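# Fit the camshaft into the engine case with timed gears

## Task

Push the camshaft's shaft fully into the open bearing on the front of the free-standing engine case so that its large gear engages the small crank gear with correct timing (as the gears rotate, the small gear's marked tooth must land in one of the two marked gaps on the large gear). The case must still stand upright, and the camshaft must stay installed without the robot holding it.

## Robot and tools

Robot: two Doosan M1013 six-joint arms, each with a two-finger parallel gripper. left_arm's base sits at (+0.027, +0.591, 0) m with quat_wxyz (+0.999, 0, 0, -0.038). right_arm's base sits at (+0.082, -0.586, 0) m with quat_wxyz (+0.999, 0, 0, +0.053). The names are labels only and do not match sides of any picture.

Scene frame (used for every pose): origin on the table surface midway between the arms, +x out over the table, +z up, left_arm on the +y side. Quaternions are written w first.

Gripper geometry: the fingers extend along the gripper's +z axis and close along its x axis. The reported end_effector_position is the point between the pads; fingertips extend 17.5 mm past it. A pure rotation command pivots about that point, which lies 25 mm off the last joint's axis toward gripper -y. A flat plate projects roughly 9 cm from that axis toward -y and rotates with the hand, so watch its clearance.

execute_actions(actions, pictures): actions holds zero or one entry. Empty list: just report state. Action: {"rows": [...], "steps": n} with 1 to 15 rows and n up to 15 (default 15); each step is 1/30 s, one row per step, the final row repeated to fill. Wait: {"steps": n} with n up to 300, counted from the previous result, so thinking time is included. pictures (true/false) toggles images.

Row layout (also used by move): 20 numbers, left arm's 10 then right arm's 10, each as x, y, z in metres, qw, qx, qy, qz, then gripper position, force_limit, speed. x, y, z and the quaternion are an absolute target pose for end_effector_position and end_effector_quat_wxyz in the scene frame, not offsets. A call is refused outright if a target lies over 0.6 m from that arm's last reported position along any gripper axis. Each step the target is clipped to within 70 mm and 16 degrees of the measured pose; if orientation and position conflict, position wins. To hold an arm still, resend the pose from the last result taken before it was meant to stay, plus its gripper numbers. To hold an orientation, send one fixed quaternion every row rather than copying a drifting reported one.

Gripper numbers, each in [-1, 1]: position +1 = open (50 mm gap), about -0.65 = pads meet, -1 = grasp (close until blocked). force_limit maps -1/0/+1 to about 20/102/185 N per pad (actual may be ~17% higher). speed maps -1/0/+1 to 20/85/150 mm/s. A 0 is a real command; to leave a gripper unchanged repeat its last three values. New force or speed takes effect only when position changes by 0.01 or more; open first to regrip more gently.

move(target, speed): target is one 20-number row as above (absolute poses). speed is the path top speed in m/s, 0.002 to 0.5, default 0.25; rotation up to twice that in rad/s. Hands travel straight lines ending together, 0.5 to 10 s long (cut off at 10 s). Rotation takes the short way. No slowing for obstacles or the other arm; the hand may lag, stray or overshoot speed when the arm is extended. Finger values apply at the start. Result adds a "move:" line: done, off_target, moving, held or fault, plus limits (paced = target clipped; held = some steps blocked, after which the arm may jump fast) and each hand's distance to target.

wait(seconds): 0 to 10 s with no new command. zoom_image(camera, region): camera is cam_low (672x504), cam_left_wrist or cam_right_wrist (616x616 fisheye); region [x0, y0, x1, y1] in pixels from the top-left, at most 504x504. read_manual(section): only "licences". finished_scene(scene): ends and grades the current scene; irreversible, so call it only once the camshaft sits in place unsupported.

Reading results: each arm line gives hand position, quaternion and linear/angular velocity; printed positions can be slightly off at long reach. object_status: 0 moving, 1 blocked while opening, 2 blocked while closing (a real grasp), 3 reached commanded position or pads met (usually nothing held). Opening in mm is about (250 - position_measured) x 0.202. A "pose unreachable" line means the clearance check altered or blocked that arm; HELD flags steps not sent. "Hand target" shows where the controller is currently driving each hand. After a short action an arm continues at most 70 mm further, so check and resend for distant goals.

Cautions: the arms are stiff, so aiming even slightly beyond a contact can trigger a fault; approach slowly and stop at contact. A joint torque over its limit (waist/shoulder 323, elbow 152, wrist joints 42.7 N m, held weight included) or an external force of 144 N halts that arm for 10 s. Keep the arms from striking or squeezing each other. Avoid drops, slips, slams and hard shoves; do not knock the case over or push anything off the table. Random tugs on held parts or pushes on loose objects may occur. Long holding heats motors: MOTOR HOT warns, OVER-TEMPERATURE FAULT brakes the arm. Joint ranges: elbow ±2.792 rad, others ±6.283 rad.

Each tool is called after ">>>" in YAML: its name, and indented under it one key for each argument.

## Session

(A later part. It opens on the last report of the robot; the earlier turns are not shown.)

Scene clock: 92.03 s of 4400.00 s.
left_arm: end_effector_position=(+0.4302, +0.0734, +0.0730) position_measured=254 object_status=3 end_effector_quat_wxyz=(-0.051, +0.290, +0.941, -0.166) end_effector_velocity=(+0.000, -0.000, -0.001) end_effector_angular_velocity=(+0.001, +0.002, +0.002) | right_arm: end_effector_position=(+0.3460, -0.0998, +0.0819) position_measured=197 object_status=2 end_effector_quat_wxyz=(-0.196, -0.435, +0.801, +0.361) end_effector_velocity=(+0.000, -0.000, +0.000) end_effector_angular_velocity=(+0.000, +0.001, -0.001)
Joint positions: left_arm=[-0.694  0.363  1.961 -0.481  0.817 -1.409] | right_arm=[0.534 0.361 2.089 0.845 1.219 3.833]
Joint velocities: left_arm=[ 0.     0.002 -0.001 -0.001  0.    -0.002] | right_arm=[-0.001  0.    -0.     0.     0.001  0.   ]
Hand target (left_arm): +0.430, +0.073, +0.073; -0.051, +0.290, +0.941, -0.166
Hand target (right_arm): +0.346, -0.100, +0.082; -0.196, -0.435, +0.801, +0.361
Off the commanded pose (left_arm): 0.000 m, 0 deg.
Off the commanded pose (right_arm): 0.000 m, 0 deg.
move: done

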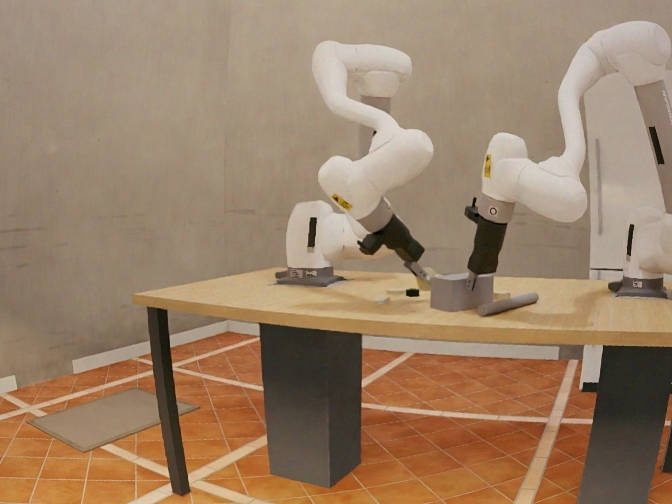

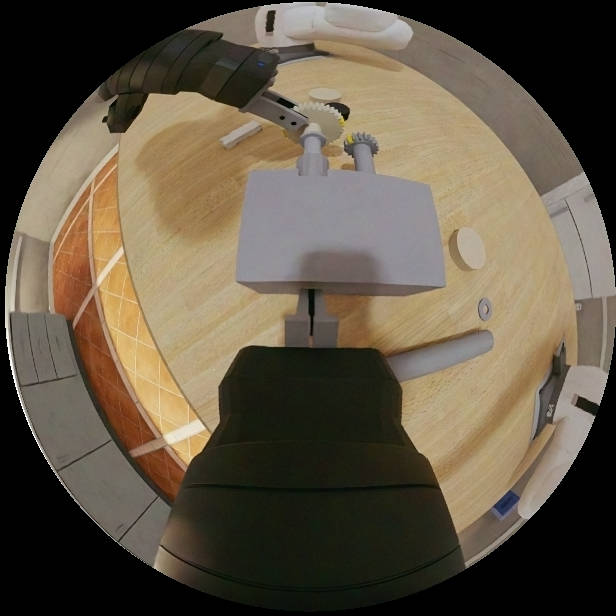

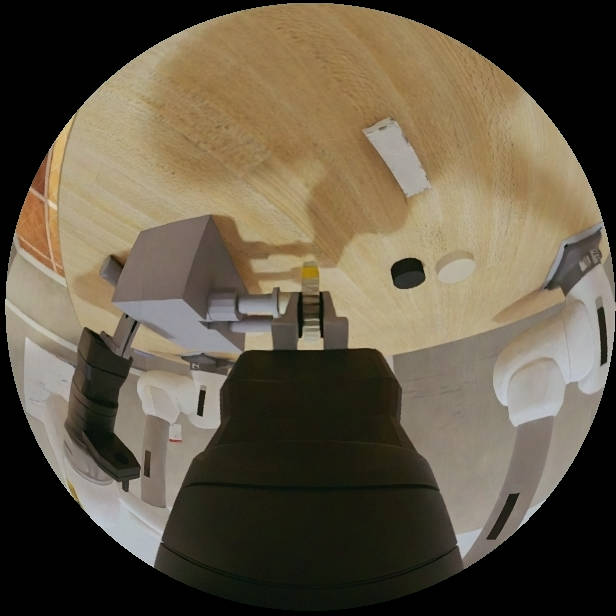

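Entered. Continue 7 mm.

>>> move:
  target: [0.4302,0.0734,0.073,-0.0513,0.2905,0.941,-0.166,-1,0,1,0.3499,-0.0940,0.0819,0.1961,0.4352,-0.8014,-0.361,-1,0,-0.6]
  speed: 0.005

>>> zoom_image:
  camera: "cam_right_wrist"
  region: [190,270,290,340]

Scene clock: 95.97 s of 4400.00 s.
left_arm: end_effector_position=(+0.4302, +0.0734, +0.0730) position_measured=254 object_status=3 end_effector_quat_wxyz=(-0.051, +0.290, +0.941, -0.166) end_effector_velocity=(+0.001, -0.000, +0.001) end_effector_angular_velocity=(-0.001, -0.001, -0.000) | right_arm: end_effector_position=(+0.3499, -0.0940, +0.0819) position_measured=197 object_status=2 end_effector_quat_wxyz=(-0.196, -0.435, +0.801, +0.361) end_effector_velocity=(-0.000, +0.000, -0.000) end_effector_angular_velocity=(-0.001, +0.002, +0.000)
Joint positions: left_arm=[-0.694  0.363  1.961 -0.481  0.817 -1.409] | right_arm=[0.538 0.369 2.076 0.846 1.221 3.838]
Joint velocities: left_arm=[ 0.    -0.    -0.001 -0.    -0.     0.001] | right_arm=[ 0.     0.001 -0.     0.     0.001  0.   ]
Hand target (left_arm): +0.430, +0.073, +0.073; -0.051, +0.290, +0.941, -0.166
Hand target (right_arm): +0.350, -0.094, +0.082; -0.196, -0.435, +0.801, +0.361
Off the commanded pose (left_arm): 0.000 m, 0 deg.
Off the commanded pose (right_arm): 0.000 m, 0 deg.
move: done

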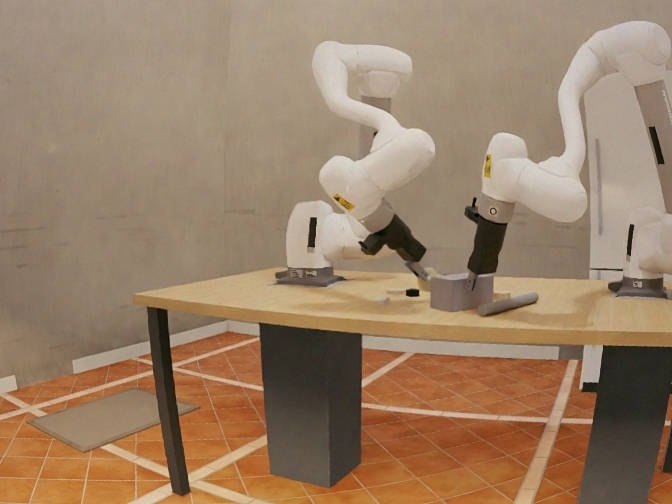

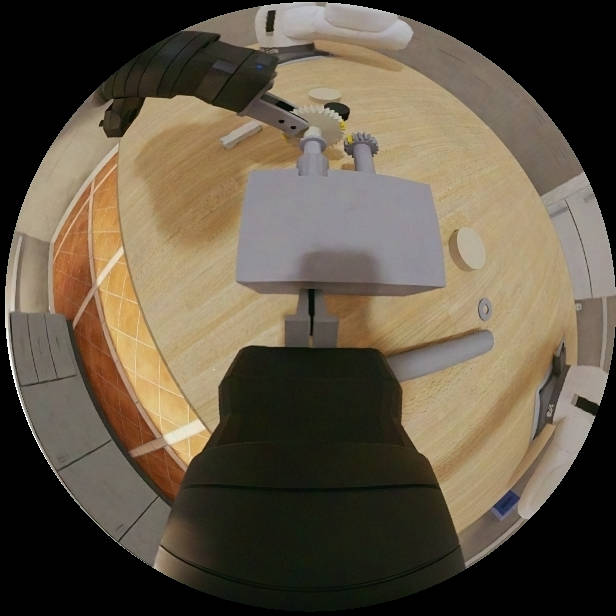

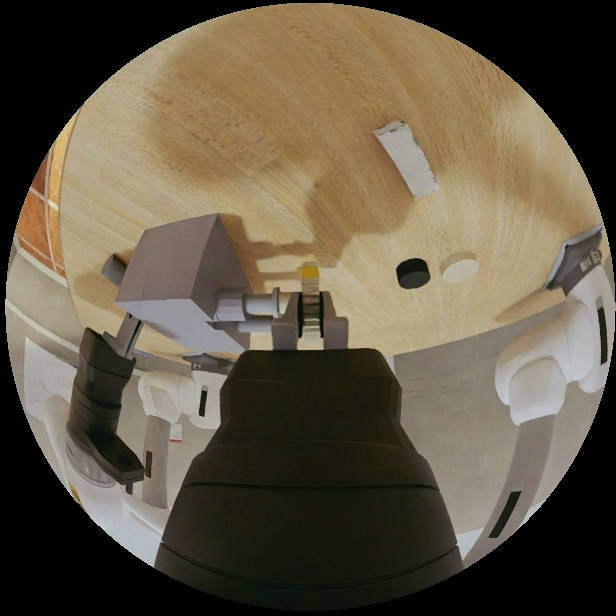

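Region (190, 270, 290, 340) of cam_right_wrist's 616x616 image, scaled by 5.040, with more detail than that image has; it fills the top 353 rows of this view, and the rest is white.

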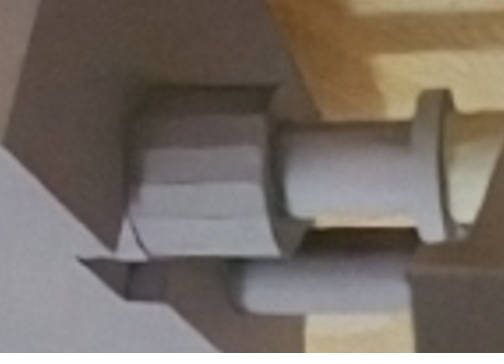

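>>> move:
  target: [0.4302,0.0734,0.073,-0.0513,0.2905,0.941,-0.166,-1,0,1,0.3546,-0.0869,0.0819,0.1961,0.4352,-0.8014,-0.361,-1,0,-0.6]
  speed: 0.006

>>> zoom_image:
  camera: "cam_right_wrist"
  region: [190,270,290,340]

>>> zoom_image:
  camera: "cam_left_wrist"
  region: [310,100,390,180]

Scene clock: 101.17 s of 4400.00 s.
left_arm: end_effector_position=(+0.4302, +0.0734, +0.0730) position_measured=254 object_status=3 end_effector_quat_wxyz=(-0.051, +0.290, +0.941, -0.166) end_effector_velocity=(+0.000, +0.000, -0.000) end_effector_angular_velocity=(+0.000, -0.001, -0.002) | right_arm: end_effector_position=(+0.3546, -0.0869, +0.0819) position_measured=197 object_status=2 end_effector_quat_wxyz=(-0.196, -0.435, +0.801, +0.361) end_effector_velocity=(-0.001, +0.000, -0.000) end_effector_angular_velocity=(+0.000, -0.000, +0.001)
Joint positions: left_arm=[-0.694  0.363  1.961 -0.481  0.817 -1.409] | right_arm=[0.542 0.379 2.06  0.848 1.222 3.845]
Joint velocities: left_arm=[ 0.     0.    -0.     0.001 -0.     0.002] | right_arm=[ 0.001  0.     0.     0.    -0.001 -0.   ]
Hand target (left_arm): +0.430, +0.073, +0.073; -0.051, +0.290, +0.941, -0.166
Hand target (right_arm): +0.355, -0.087, +0.082; -0.196, -0.435, +0.801, +0.361
Off the commanded pose (left_arm): 0.000 m, 0 deg.
Off the commanded pose (right_arm): 0.000 m, 0 deg.
After step 90, 0.57 s passed at rest.
move: done

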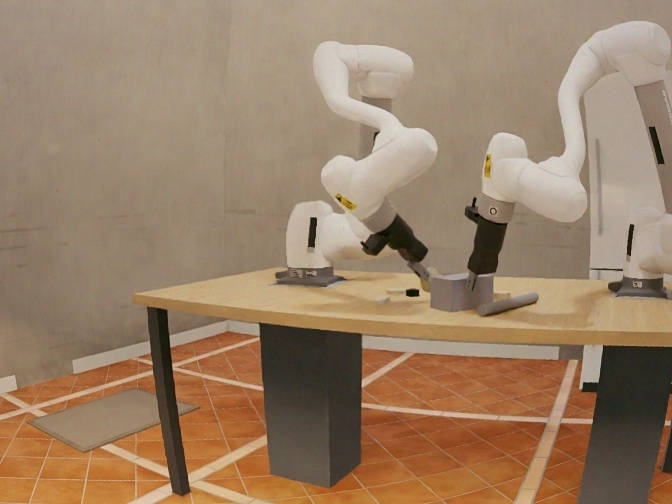

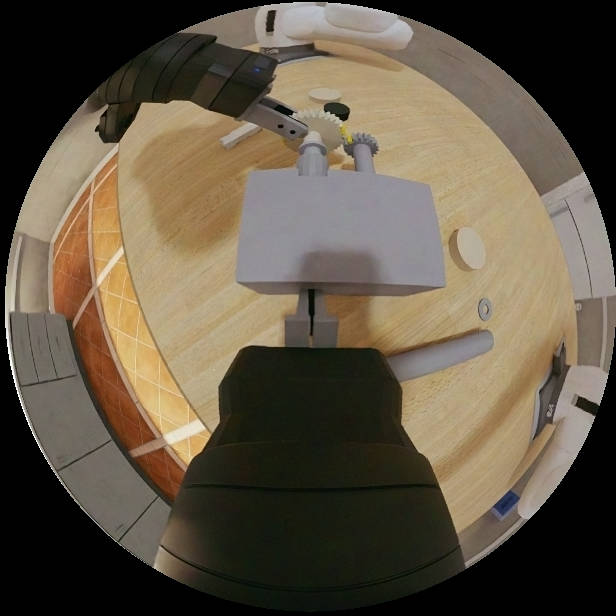

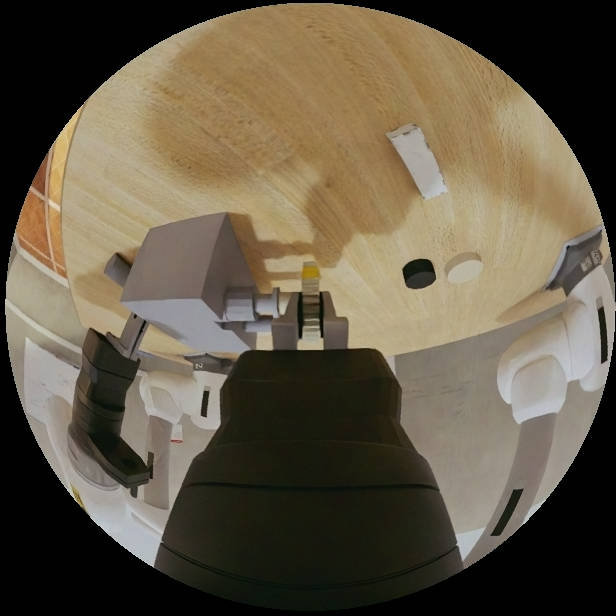

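Region (190, 270, 290, 340) of cam_right_wrist's 616x616 image, scaled by 5.040, with more detail than that image has; it fills the top 353 rows of this view, and the rest is white.

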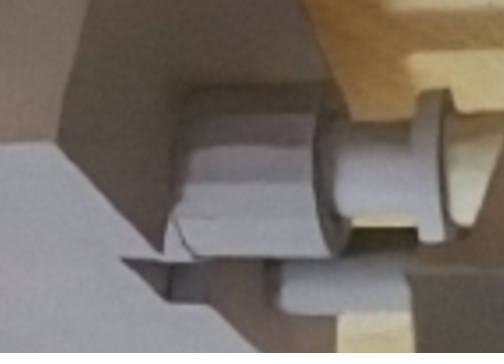

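Region (310, 100, 390, 180) of cam_left_wrist's 616x616 image, scaled by 6.300, with more detail than that image has.

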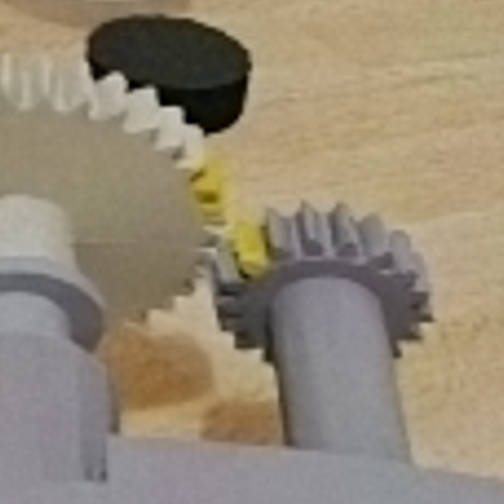

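>>> move:
  target: [0.4302,0.0734,0.073,-0.0513,0.2905,0.941,-0.166,-1,0,1,0.3563,-0.0844,0.0819,0.1961,0.4352,-0.8014,-0.361,-1,0,-0.6]
  speed: 0.004

>>> zoom_image:
  camera: "cam_right_wrist"
  region: [190,270,290,340]

>>> zoom_image:
  camera: "cam_left_wrist"
  region: [325,115,375,165]

Scene clock: 105.50 s of 4400.00 s.
left_arm: end_effector_position=(+0.4302, +0.0734, +0.0730) position_measured=254 object_status=3 end_effector_quat_wxyz=(-0.051, +0.290, +0.941, -0.166) end_effector_velocity=(-0.001, -0.000, -0.000) end_effector_angular_velocity=(+0.001, +0.000, -0.001) | right_arm: end_effector_position=(+0.3563, -0.0844, +0.0819) position_measured=197 object_status=2 end_effector_quat_wxyz=(-0.196, -0.435, +0.801, +0.361) end_effector_velocity=(+0.000, -0.000, +0.001) end_effector_angular_velocity=(+0.001, -0.002, -0.001)
Joint positions: left_arm=[-0.694  0.363  1.961 -0.481  0.817 -1.409] | right_arm=[0.544 0.382 2.054 0.848 1.223 3.848]
Joint velocities: left_arm=[-0.001  0.     0.     0.     0.    -0.   ] | right_arm=[-0.001 -0.002  0.    -0.    -0.    -0.   ]
Hand target (left_arm): +0.430, +0.073, +0.073; -0.051, +0.290, +0.941, -0.166
Hand target (right_arm): +0.356, -0.084, +0.082; -0.196, -0.435, +0.801, +0.361
Off the commanded pose (left_arm): 0.000 m, 0 deg.
Off the commanded pose (right_arm): 0.000 m, 0 deg.
After step 90, 0.37 s passed at rest.
move: done

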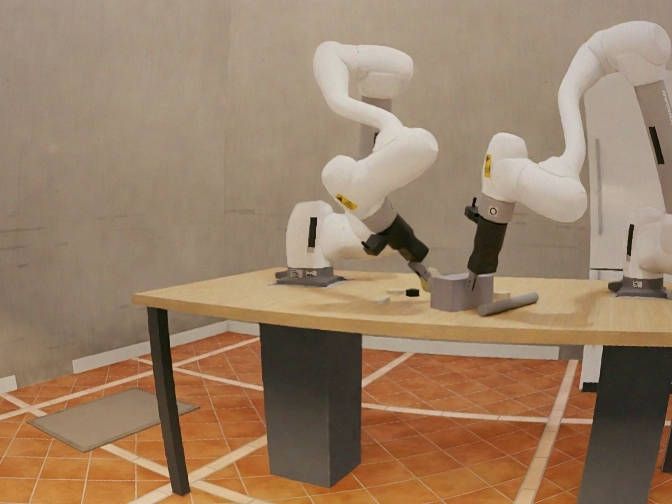

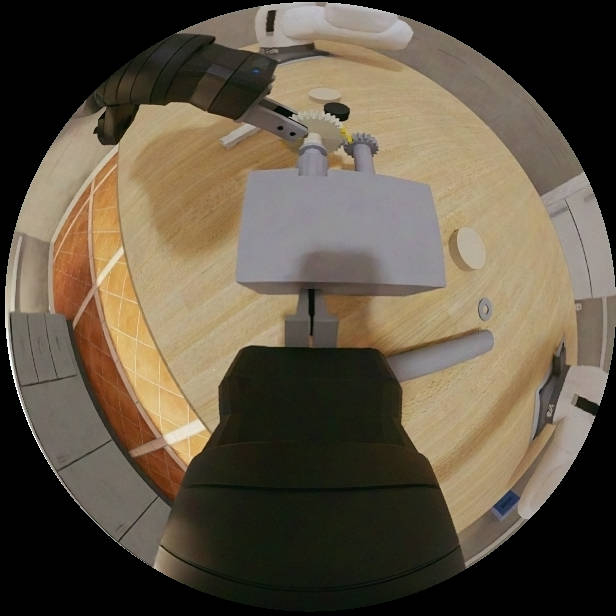

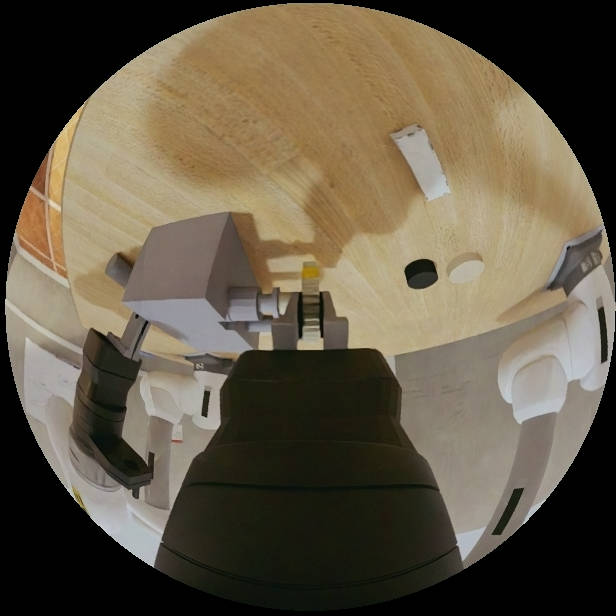

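Region (190, 270, 290, 340) of cam_right_wrist's 616x616 image, scaled by 5.040, with more detail than that image has; it fills the top 353 rows of this view, and the rest is white.

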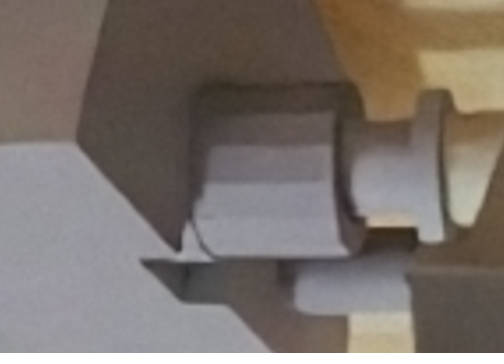

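Region (325, 115, 375, 165) of cam_left_wrist's 616x616 image, scaled by 10.080, with more detail than that image has.

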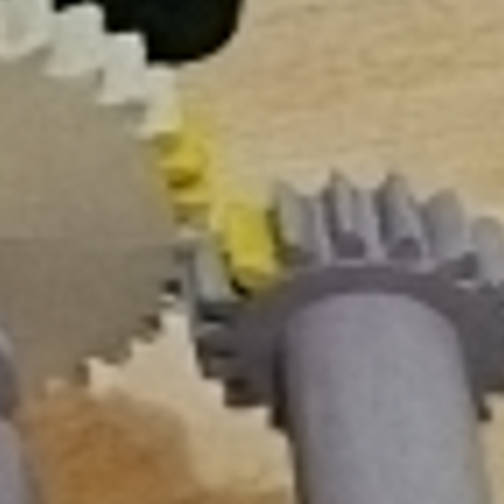

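>>> move:
  target: [0.4302,0.0734,0.073,-0.0513,0.2905,0.941,-0.166,-1,0,1,0.3554,-0.0838,0.0831,0.1845,0.4399,-0.8106,-0.3399,-1,0,-0.6]
  speed: 0.03

>>> zoom_image:
  camera: "cam_left_wrist"
  region: [325,115,375,165]

>>> move:
  target: [0.4302,0.0734,0.073,-0.0513,0.2905,0.941,-0.166,-1,0,1,0.3565,-0.0821,0.0831,0.1845,0.4399,-0.8106,-0.3399,-1,0,-0.6]
  speed: 0.003

>>> zoom_image:
  camera: "cam_right_wrist"
  region: [190,270,290,340]

>>> zoom_image:
  camera: "cam_left_wrist"
  region: [325,115,375,165]

Scene clock: 115.47 s of 4400.00 s.
left_arm: end_effector_position=(+0.4302, +0.0734, +0.0730) position_measured=254 object_status=3 end_effector_quat_wxyz=(-0.051, +0.290, +0.941, -0.166) end_effector_velocity=(-0.000, +0.000, -0.001) end_effector_angular_velocity=(+0.001, +0.001, -0.001) | right_arm: end_effector_position=(+0.3554, -0.0838, +0.0831) position_measured=197 object_status=2 end_effector_quat_wxyz=(-0.185, -0.440, +0.811, +0.340) end_effector_velocity=(+0.000, +0.000, +0.001) end_effector_angular_velocity=(+0.001, -0.002, -0.000)
Joint positions: left_arm=[-0.694  0.363  1.961 -0.481  0.817 -1.409] | right_arm=[0.565 0.361 2.055 0.817 1.187 3.887]
Joint velocities: left_arm=[-0.     0.     0.001  0.     0.     0.   ] | right_arm=[-0.    -0.002 -0.    -0.    -0.001  0.   ]
Hand target (left_arm): +0.430, +0.073, +0.073; -0.051, +0.290, +0.941, -0.166
Hand target (right_arm): +0.355, -0.084, +0.083; -0.184, -0.440, +0.811, +0.340
Off the commanded pose (left_arm): 0.000 m, 0 deg.
Off the commanded pose (right_arm): 0.000 m, 0 deg.
After step 90, 5.87 s passed at rest.
move: done

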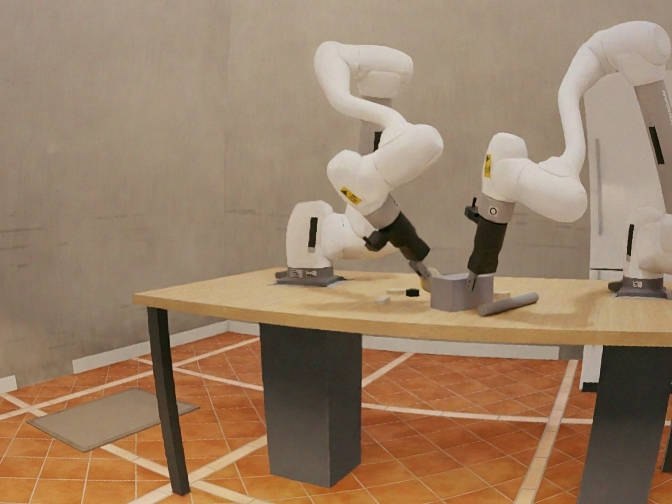

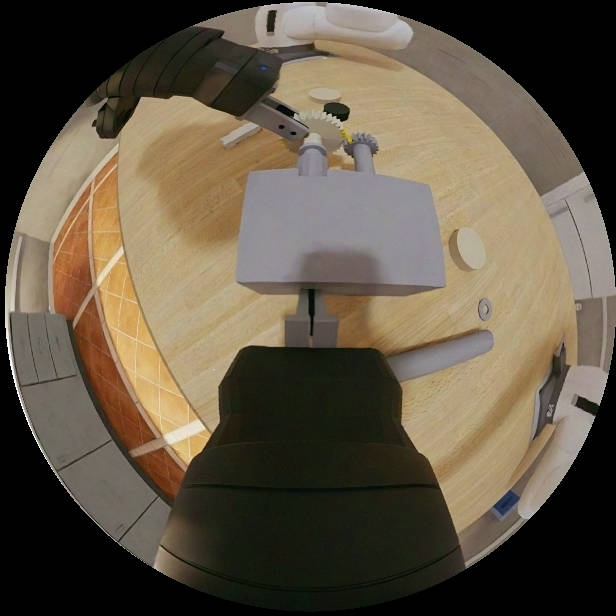

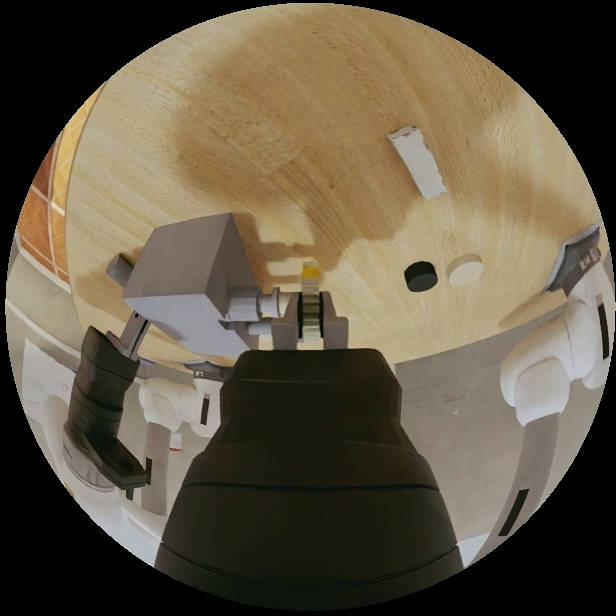

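Region (325, 115, 375, 165) of cam_left_wrist's 616x616 image, scaled by 10.080, with more detail than that image has.

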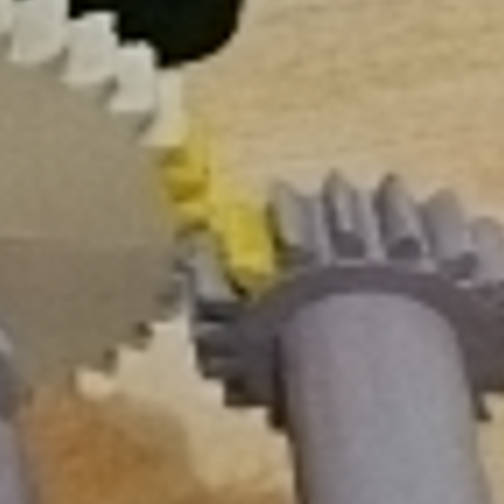

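Scene clock: 116.37 s of 4400.00 s.
left_arm: end_effector_position=(+0.4302, +0.0734, +0.0730) position_measured=254 object_status=3 end_effector_quat_wxyz=(-0.051, +0.290, +0.941, -0.166) end_effector_velocity=(+0.000, +0.000, -0.001) end_effector_angular_velocity=(+0.001, +0.002, +0.002) | right_arm: end_effector_position=(+0.3565, -0.0821, +0.0831) position_measured=197 object_status=2 end_effector_quat_wxyz=(-0.184, -0.440, +0.811, +0.340) end_effector_velocity=(+0.001, -0.000, +0.001) end_effector_angular_velocity=(+0.001, -0.000, -0.001)
Joint positions: left_arm=[-0.694  0.363  1.961 -0.481  0.817 -1.409] | right_arm=[0.566 0.364 2.052 0.818 1.187 3.888]
Joint velocities: left_arm=[ 0.001  0.002 -0.    -0.001 -0.    -0.001] | right_arm=[-0.001 -0.001 -0.     0.     0.    -0.   ]
Hand target (left_arm): +0.430, +0.073, +0.073; -0.051, +0.290, +0.941, -0.166
Hand target (right_arm): +0.357, -0.082, +0.083; -0.184, -0.440, +0.811, +0.340
Off the commanded pose (left_arm): 0.000 m, 0 deg.
Off the commanded pose (right_arm): 0.000 m, 0 deg.
move: done

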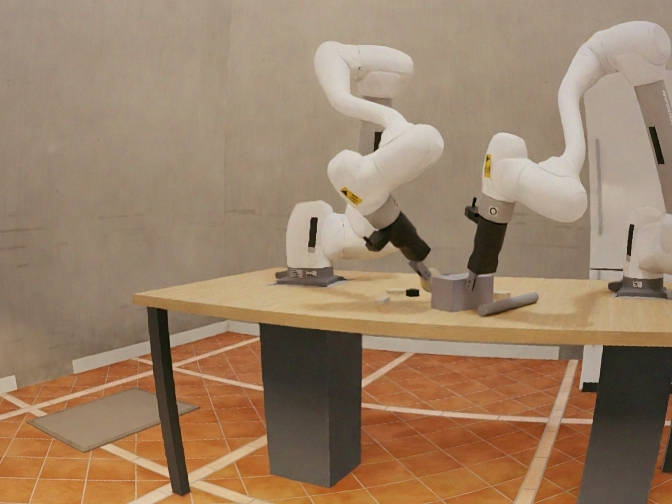

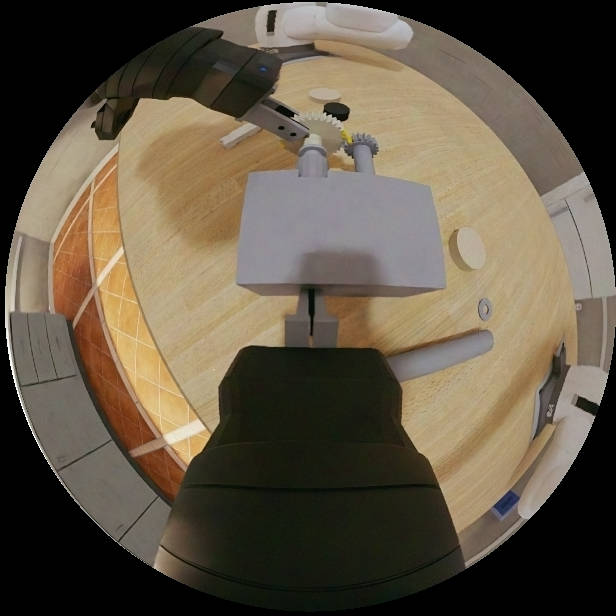

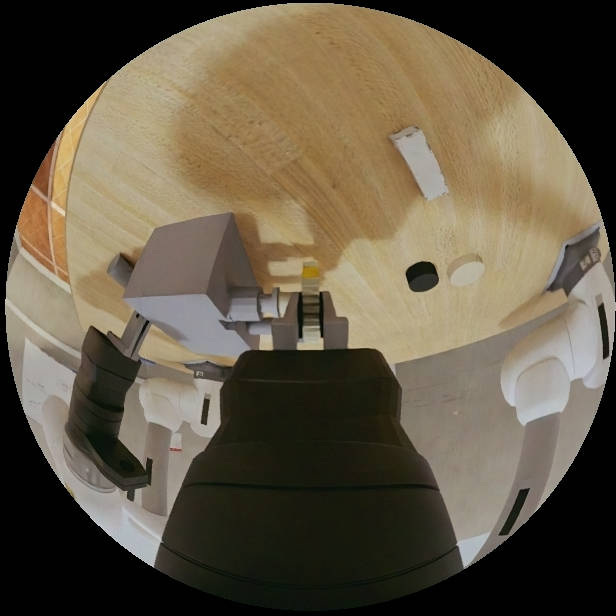

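Region (190, 270, 290, 340) of cam_right_wrist's 616x616 image, scaled by 5.040, with more detail than that image has; it fills the top 353 rows of this view, and the rest is white.

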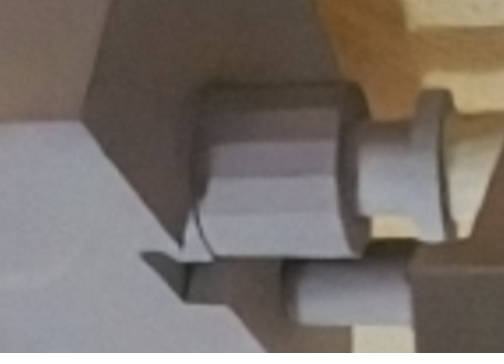

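Region (325, 115, 375, 165) of cam_left_wrist's 616x616 image, scaled by 10.080, with more detail than that image has.

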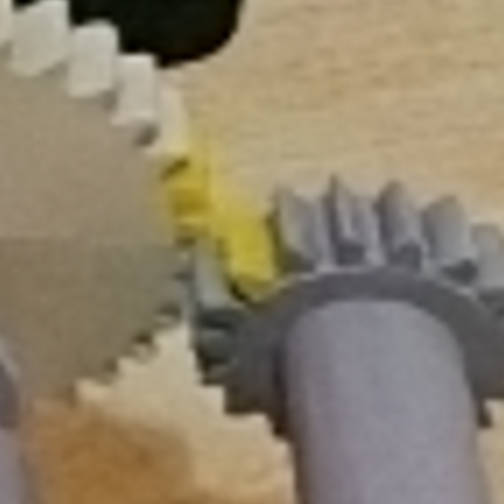

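>>> zoom_image:
  camera: "cam_left_wrist"
  region: [334,125,362,153]

Region (334, 125, 362, 153) of cam_left_wrist's 616x616 image, scaled by 18.000, with more detail than that image has.

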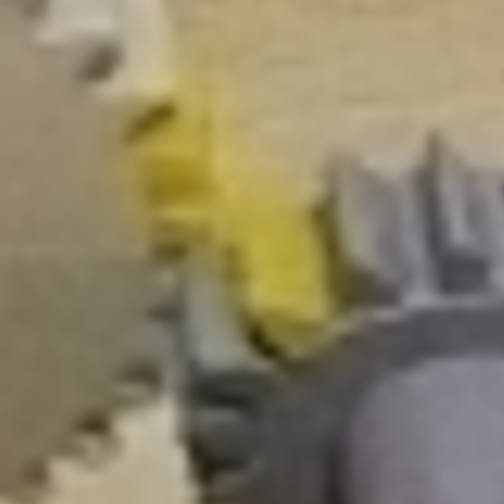

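>>> move:
  target: [0.4308,0.0742,0.073,-0.0513,0.2905,0.941,-0.166,-1,0,1,0.3561,-0.0828,0.0831,0.1845,0.4399,-0.8106,-0.3399,-1,0,-0.6]
  speed: 0.01

>>> move:
  target: [0.4308,0.0742,0.073,-0.0513,0.2905,0.941,-0.166,-1,0,1,0.3567,-0.0832,0.0823,0.1921,0.4366,-0.8046,-0.354,-1,0,-0.6]
  speed: 0.03

>>> move:
  target: [0.4308,0.0742,0.073,-0.0513,0.2905,0.941,-0.166,-1,0,1,0.3579,-0.0814,0.0823,0.1921,0.4366,-0.8046,-0.354,-1,0,-0.6]
  speed: 0.003

>>> zoom_image:
  camera: "cam_right_wrist"
  region: [190,270,290,340]

>>> zoom_image:
  camera: "cam_left_wrist"
  region: [325,115,375,165]

Scene clock: 126.03 s of 4400.00 s.
left_arm: end_effector_position=(+0.4309, +0.0741, +0.0730) position_measured=254 object_status=3 end_effector_quat_wxyz=(-0.051, +0.290, +0.941, -0.166) end_effector_velocity=(-0.000, +0.000, +0.000) end_effector_angular_velocity=(+0.000, -0.000, +0.000) | right_arm: end_effector_position=(+0.3561, -0.0828, +0.0831) position_measured=197 object_status=2 end_effector_quat_wxyz=(-0.184, -0.440, +0.811, +0.340) end_effector_velocity=(+0.000, -0.000, -0.001) end_effector_angular_velocity=(-0.001, -0.000, +0.000)
Joint positions: left_arm=[-0.692  0.363  1.961 -0.481  0.817 -1.408] | right_arm=[0.565 0.363 2.053 0.818 1.187 3.888]
Joint velocities: left_arm=[-0.    -0.001  0.     0.001 -0.    -0.001] | right_arm=[-0.     0.001 -0.    -0.001 -0.001 -0.   ]
Hand target (left_arm): +0.431, +0.074, +0.073; -0.051, +0.290, +0.941, -0.166
Hand target (right_arm): +0.356, -0.083, +0.083; -0.184, -0.440, +0.811, +0.340
Off the commanded pose (left_arm): 0.000 m, 0 deg.
Off the commanded pose (right_arm): 0.000 m, 0 deg.
After step 90, 5.97 s passed at rest.
move: done

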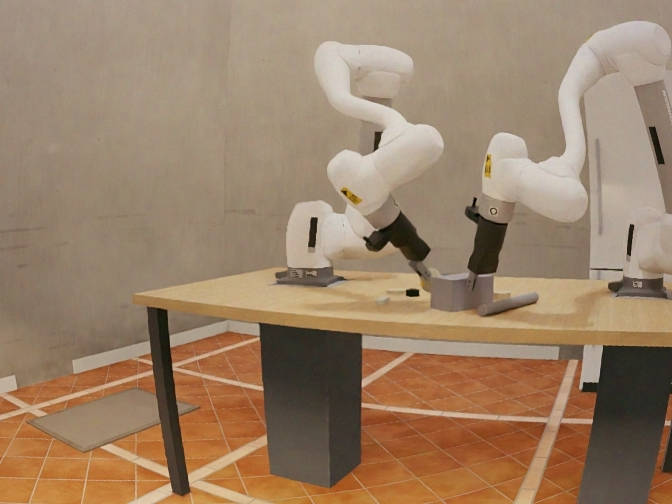

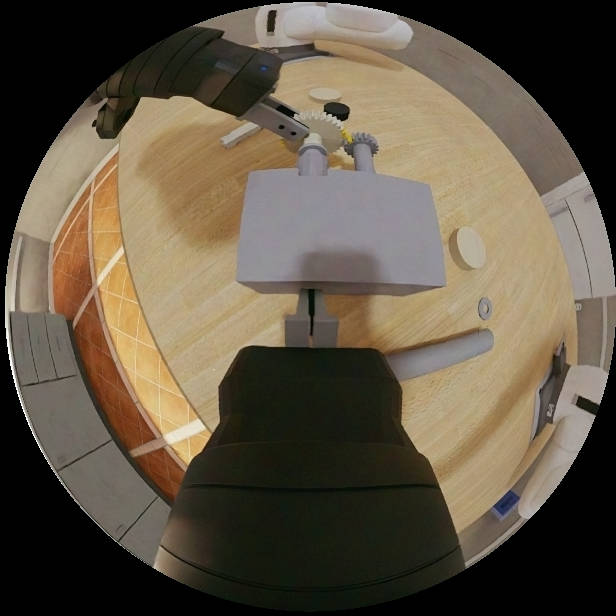

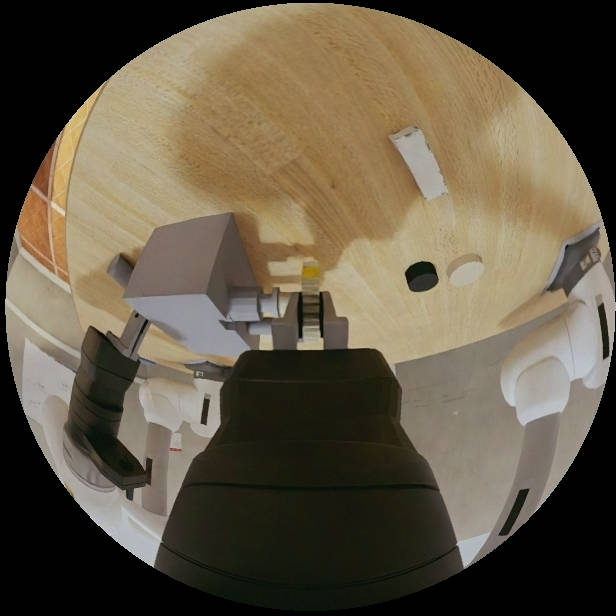

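Scene clock: 126.83 s of 4400.00 s.
left_arm: end_effector_position=(+0.4308, +0.0742, +0.0730) position_measured=254 object_status=3 end_effector_quat_wxyz=(-0.051, +0.290, +0.941, -0.166) end_effector_velocity=(+0.001, -0.000, +0.001) end_effector_angular_velocity=(-0.001, -0.001, +0.000) | right_arm: end_effector_position=(+0.3567, -0.0832, +0.0823) position_measured=197 object_status=2 end_effector_quat_wxyz=(-0.192, -0.437, +0.805, +0.354) end_effector_velocity=(+0.000, -0.000, +0.001) end_effector_angular_velocity=(+0.001, -0.001, -0.001)
Joint positions: left_arm=[-0.692  0.363  1.961 -0.481  0.817 -1.408] | right_arm=[0.551 0.376 2.053 0.838 1.211 3.862]
Joint velocities: left_arm=[ 0.    -0.001 -0.001  0.     0.    -0.   ] | right_arm=[-0.001 -0.001  0.     0.    -0.001 -0.001]
Hand target (left_arm): +0.431, +0.074, +0.073; -0.051, +0.290, +0.941, -0.166
Hand target (right_arm): +0.357, -0.083, +0.082; -0.192, -0.437, +0.805, +0.354
Off the commanded pose (left_arm): 0.000 m, 0 deg.
Off the commanded pose (right_arm): 0.000 m, 0 deg.
move: done

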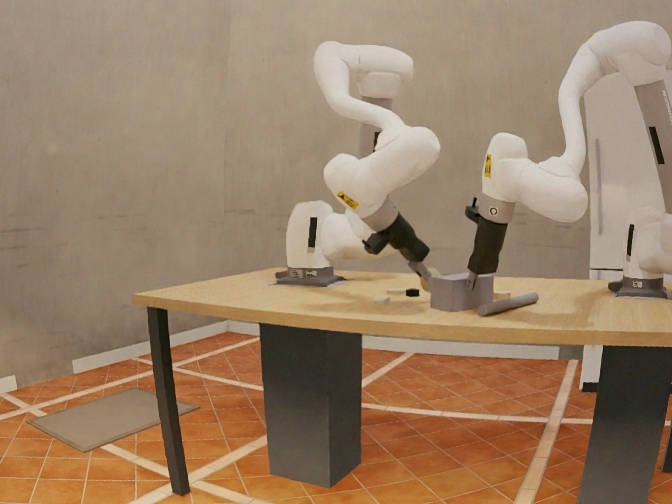

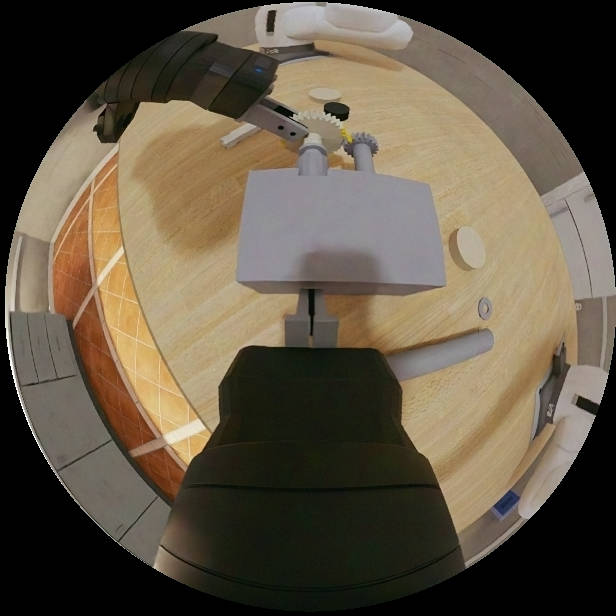

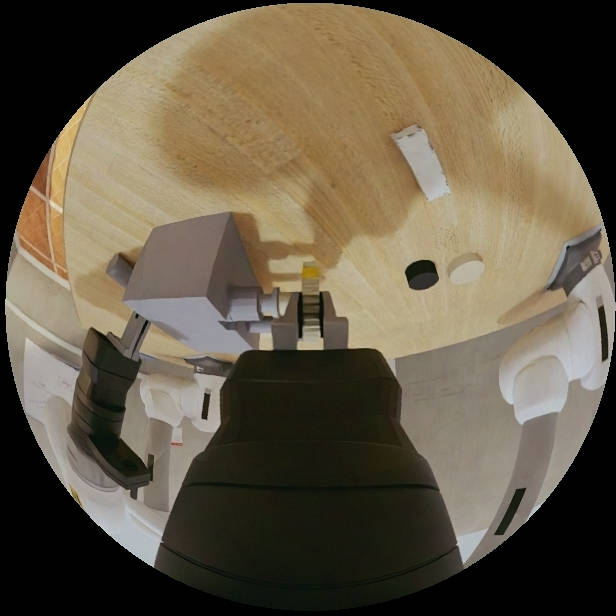

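Scene clock: 127.80 s of 4400.00 s.
left_arm: end_effector_position=(+0.4308, +0.0742, +0.0730) position_measured=254 object_status=3 end_effector_quat_wxyz=(-0.051, +0.290, +0.941, -0.166) end_effector_velocity=(-0.001, -0.000, -0.000) end_effector_angular_velocity=(+0.000, -0.000, -0.001) | right_arm: end_effector_position=(+0.3579, -0.0814, +0.0823) position_measured=197 object_status=2 end_effector_quat_wxyz=(-0.192, -0.437, +0.805, +0.354) end_effector_velocity=(-0.001, +0.000, -0.000) end_effector_angular_velocity=(-0.001, +0.001, +0.001)
Joint positions: left_arm=[-0.692  0.363  1.961 -0.481  0.817 -1.408] | right_arm=[0.553 0.379 2.049 0.839 1.211 3.863]
Joint velocities: left_arm=[-0.001 -0.     0.     0.    -0.    -0.   ] | right_arm=[ 0.001  0.     0.001  0.    -0.     0.   ]
Hand target (left_arm): +0.431, +0.074, +0.073; -0.051, +0.290, +0.941, -0.166
Hand target (right_arm): +0.358, -0.081, +0.082; -0.192, -0.437, +0.805, +0.354
Off the commanded pose (left_arm): 0.000 m, 0 deg.
Off the commanded pose (right_arm): 0.000 m, 0 deg.
move: done

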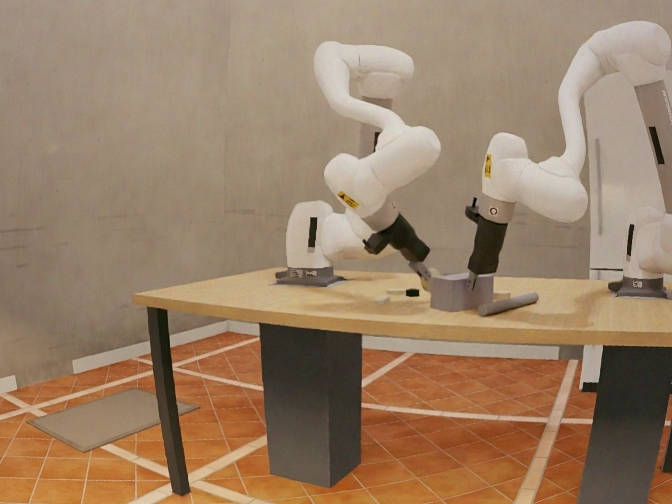

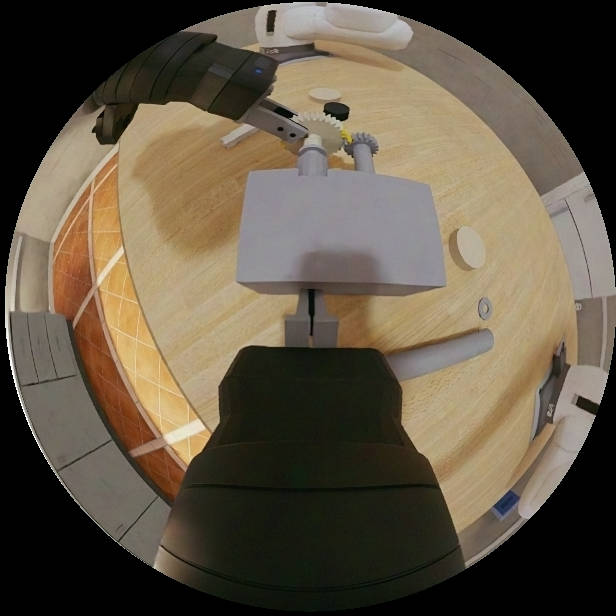

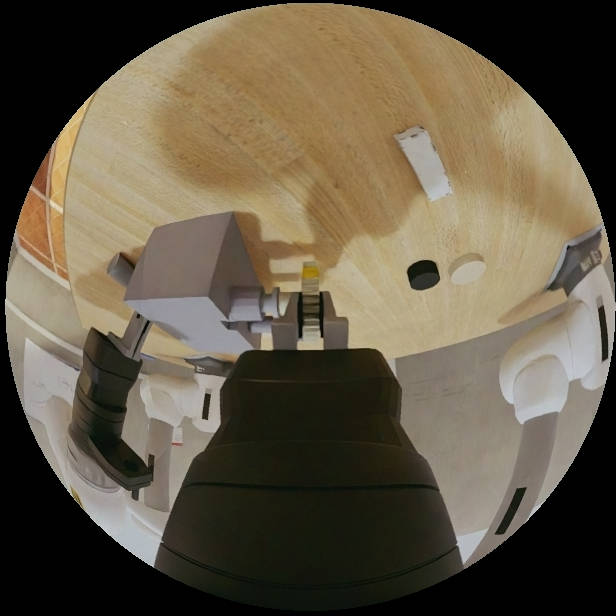

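Region (190, 270, 290, 340) of cam_right_wrist's 616x616 image, scaled by 5.040, with more detail than that image has; it fills the top 353 rows of this view, and the rest is white.

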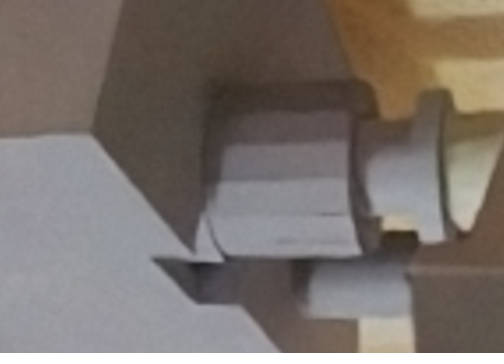

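Region (325, 115, 375, 165) of cam_left_wrist's 616x616 image, scaled by 10.080, with more detail than that image has.

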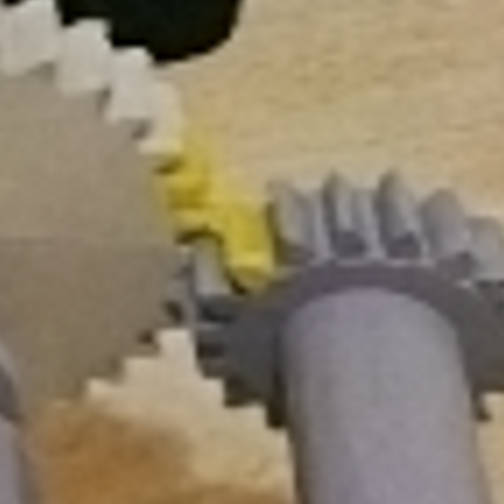

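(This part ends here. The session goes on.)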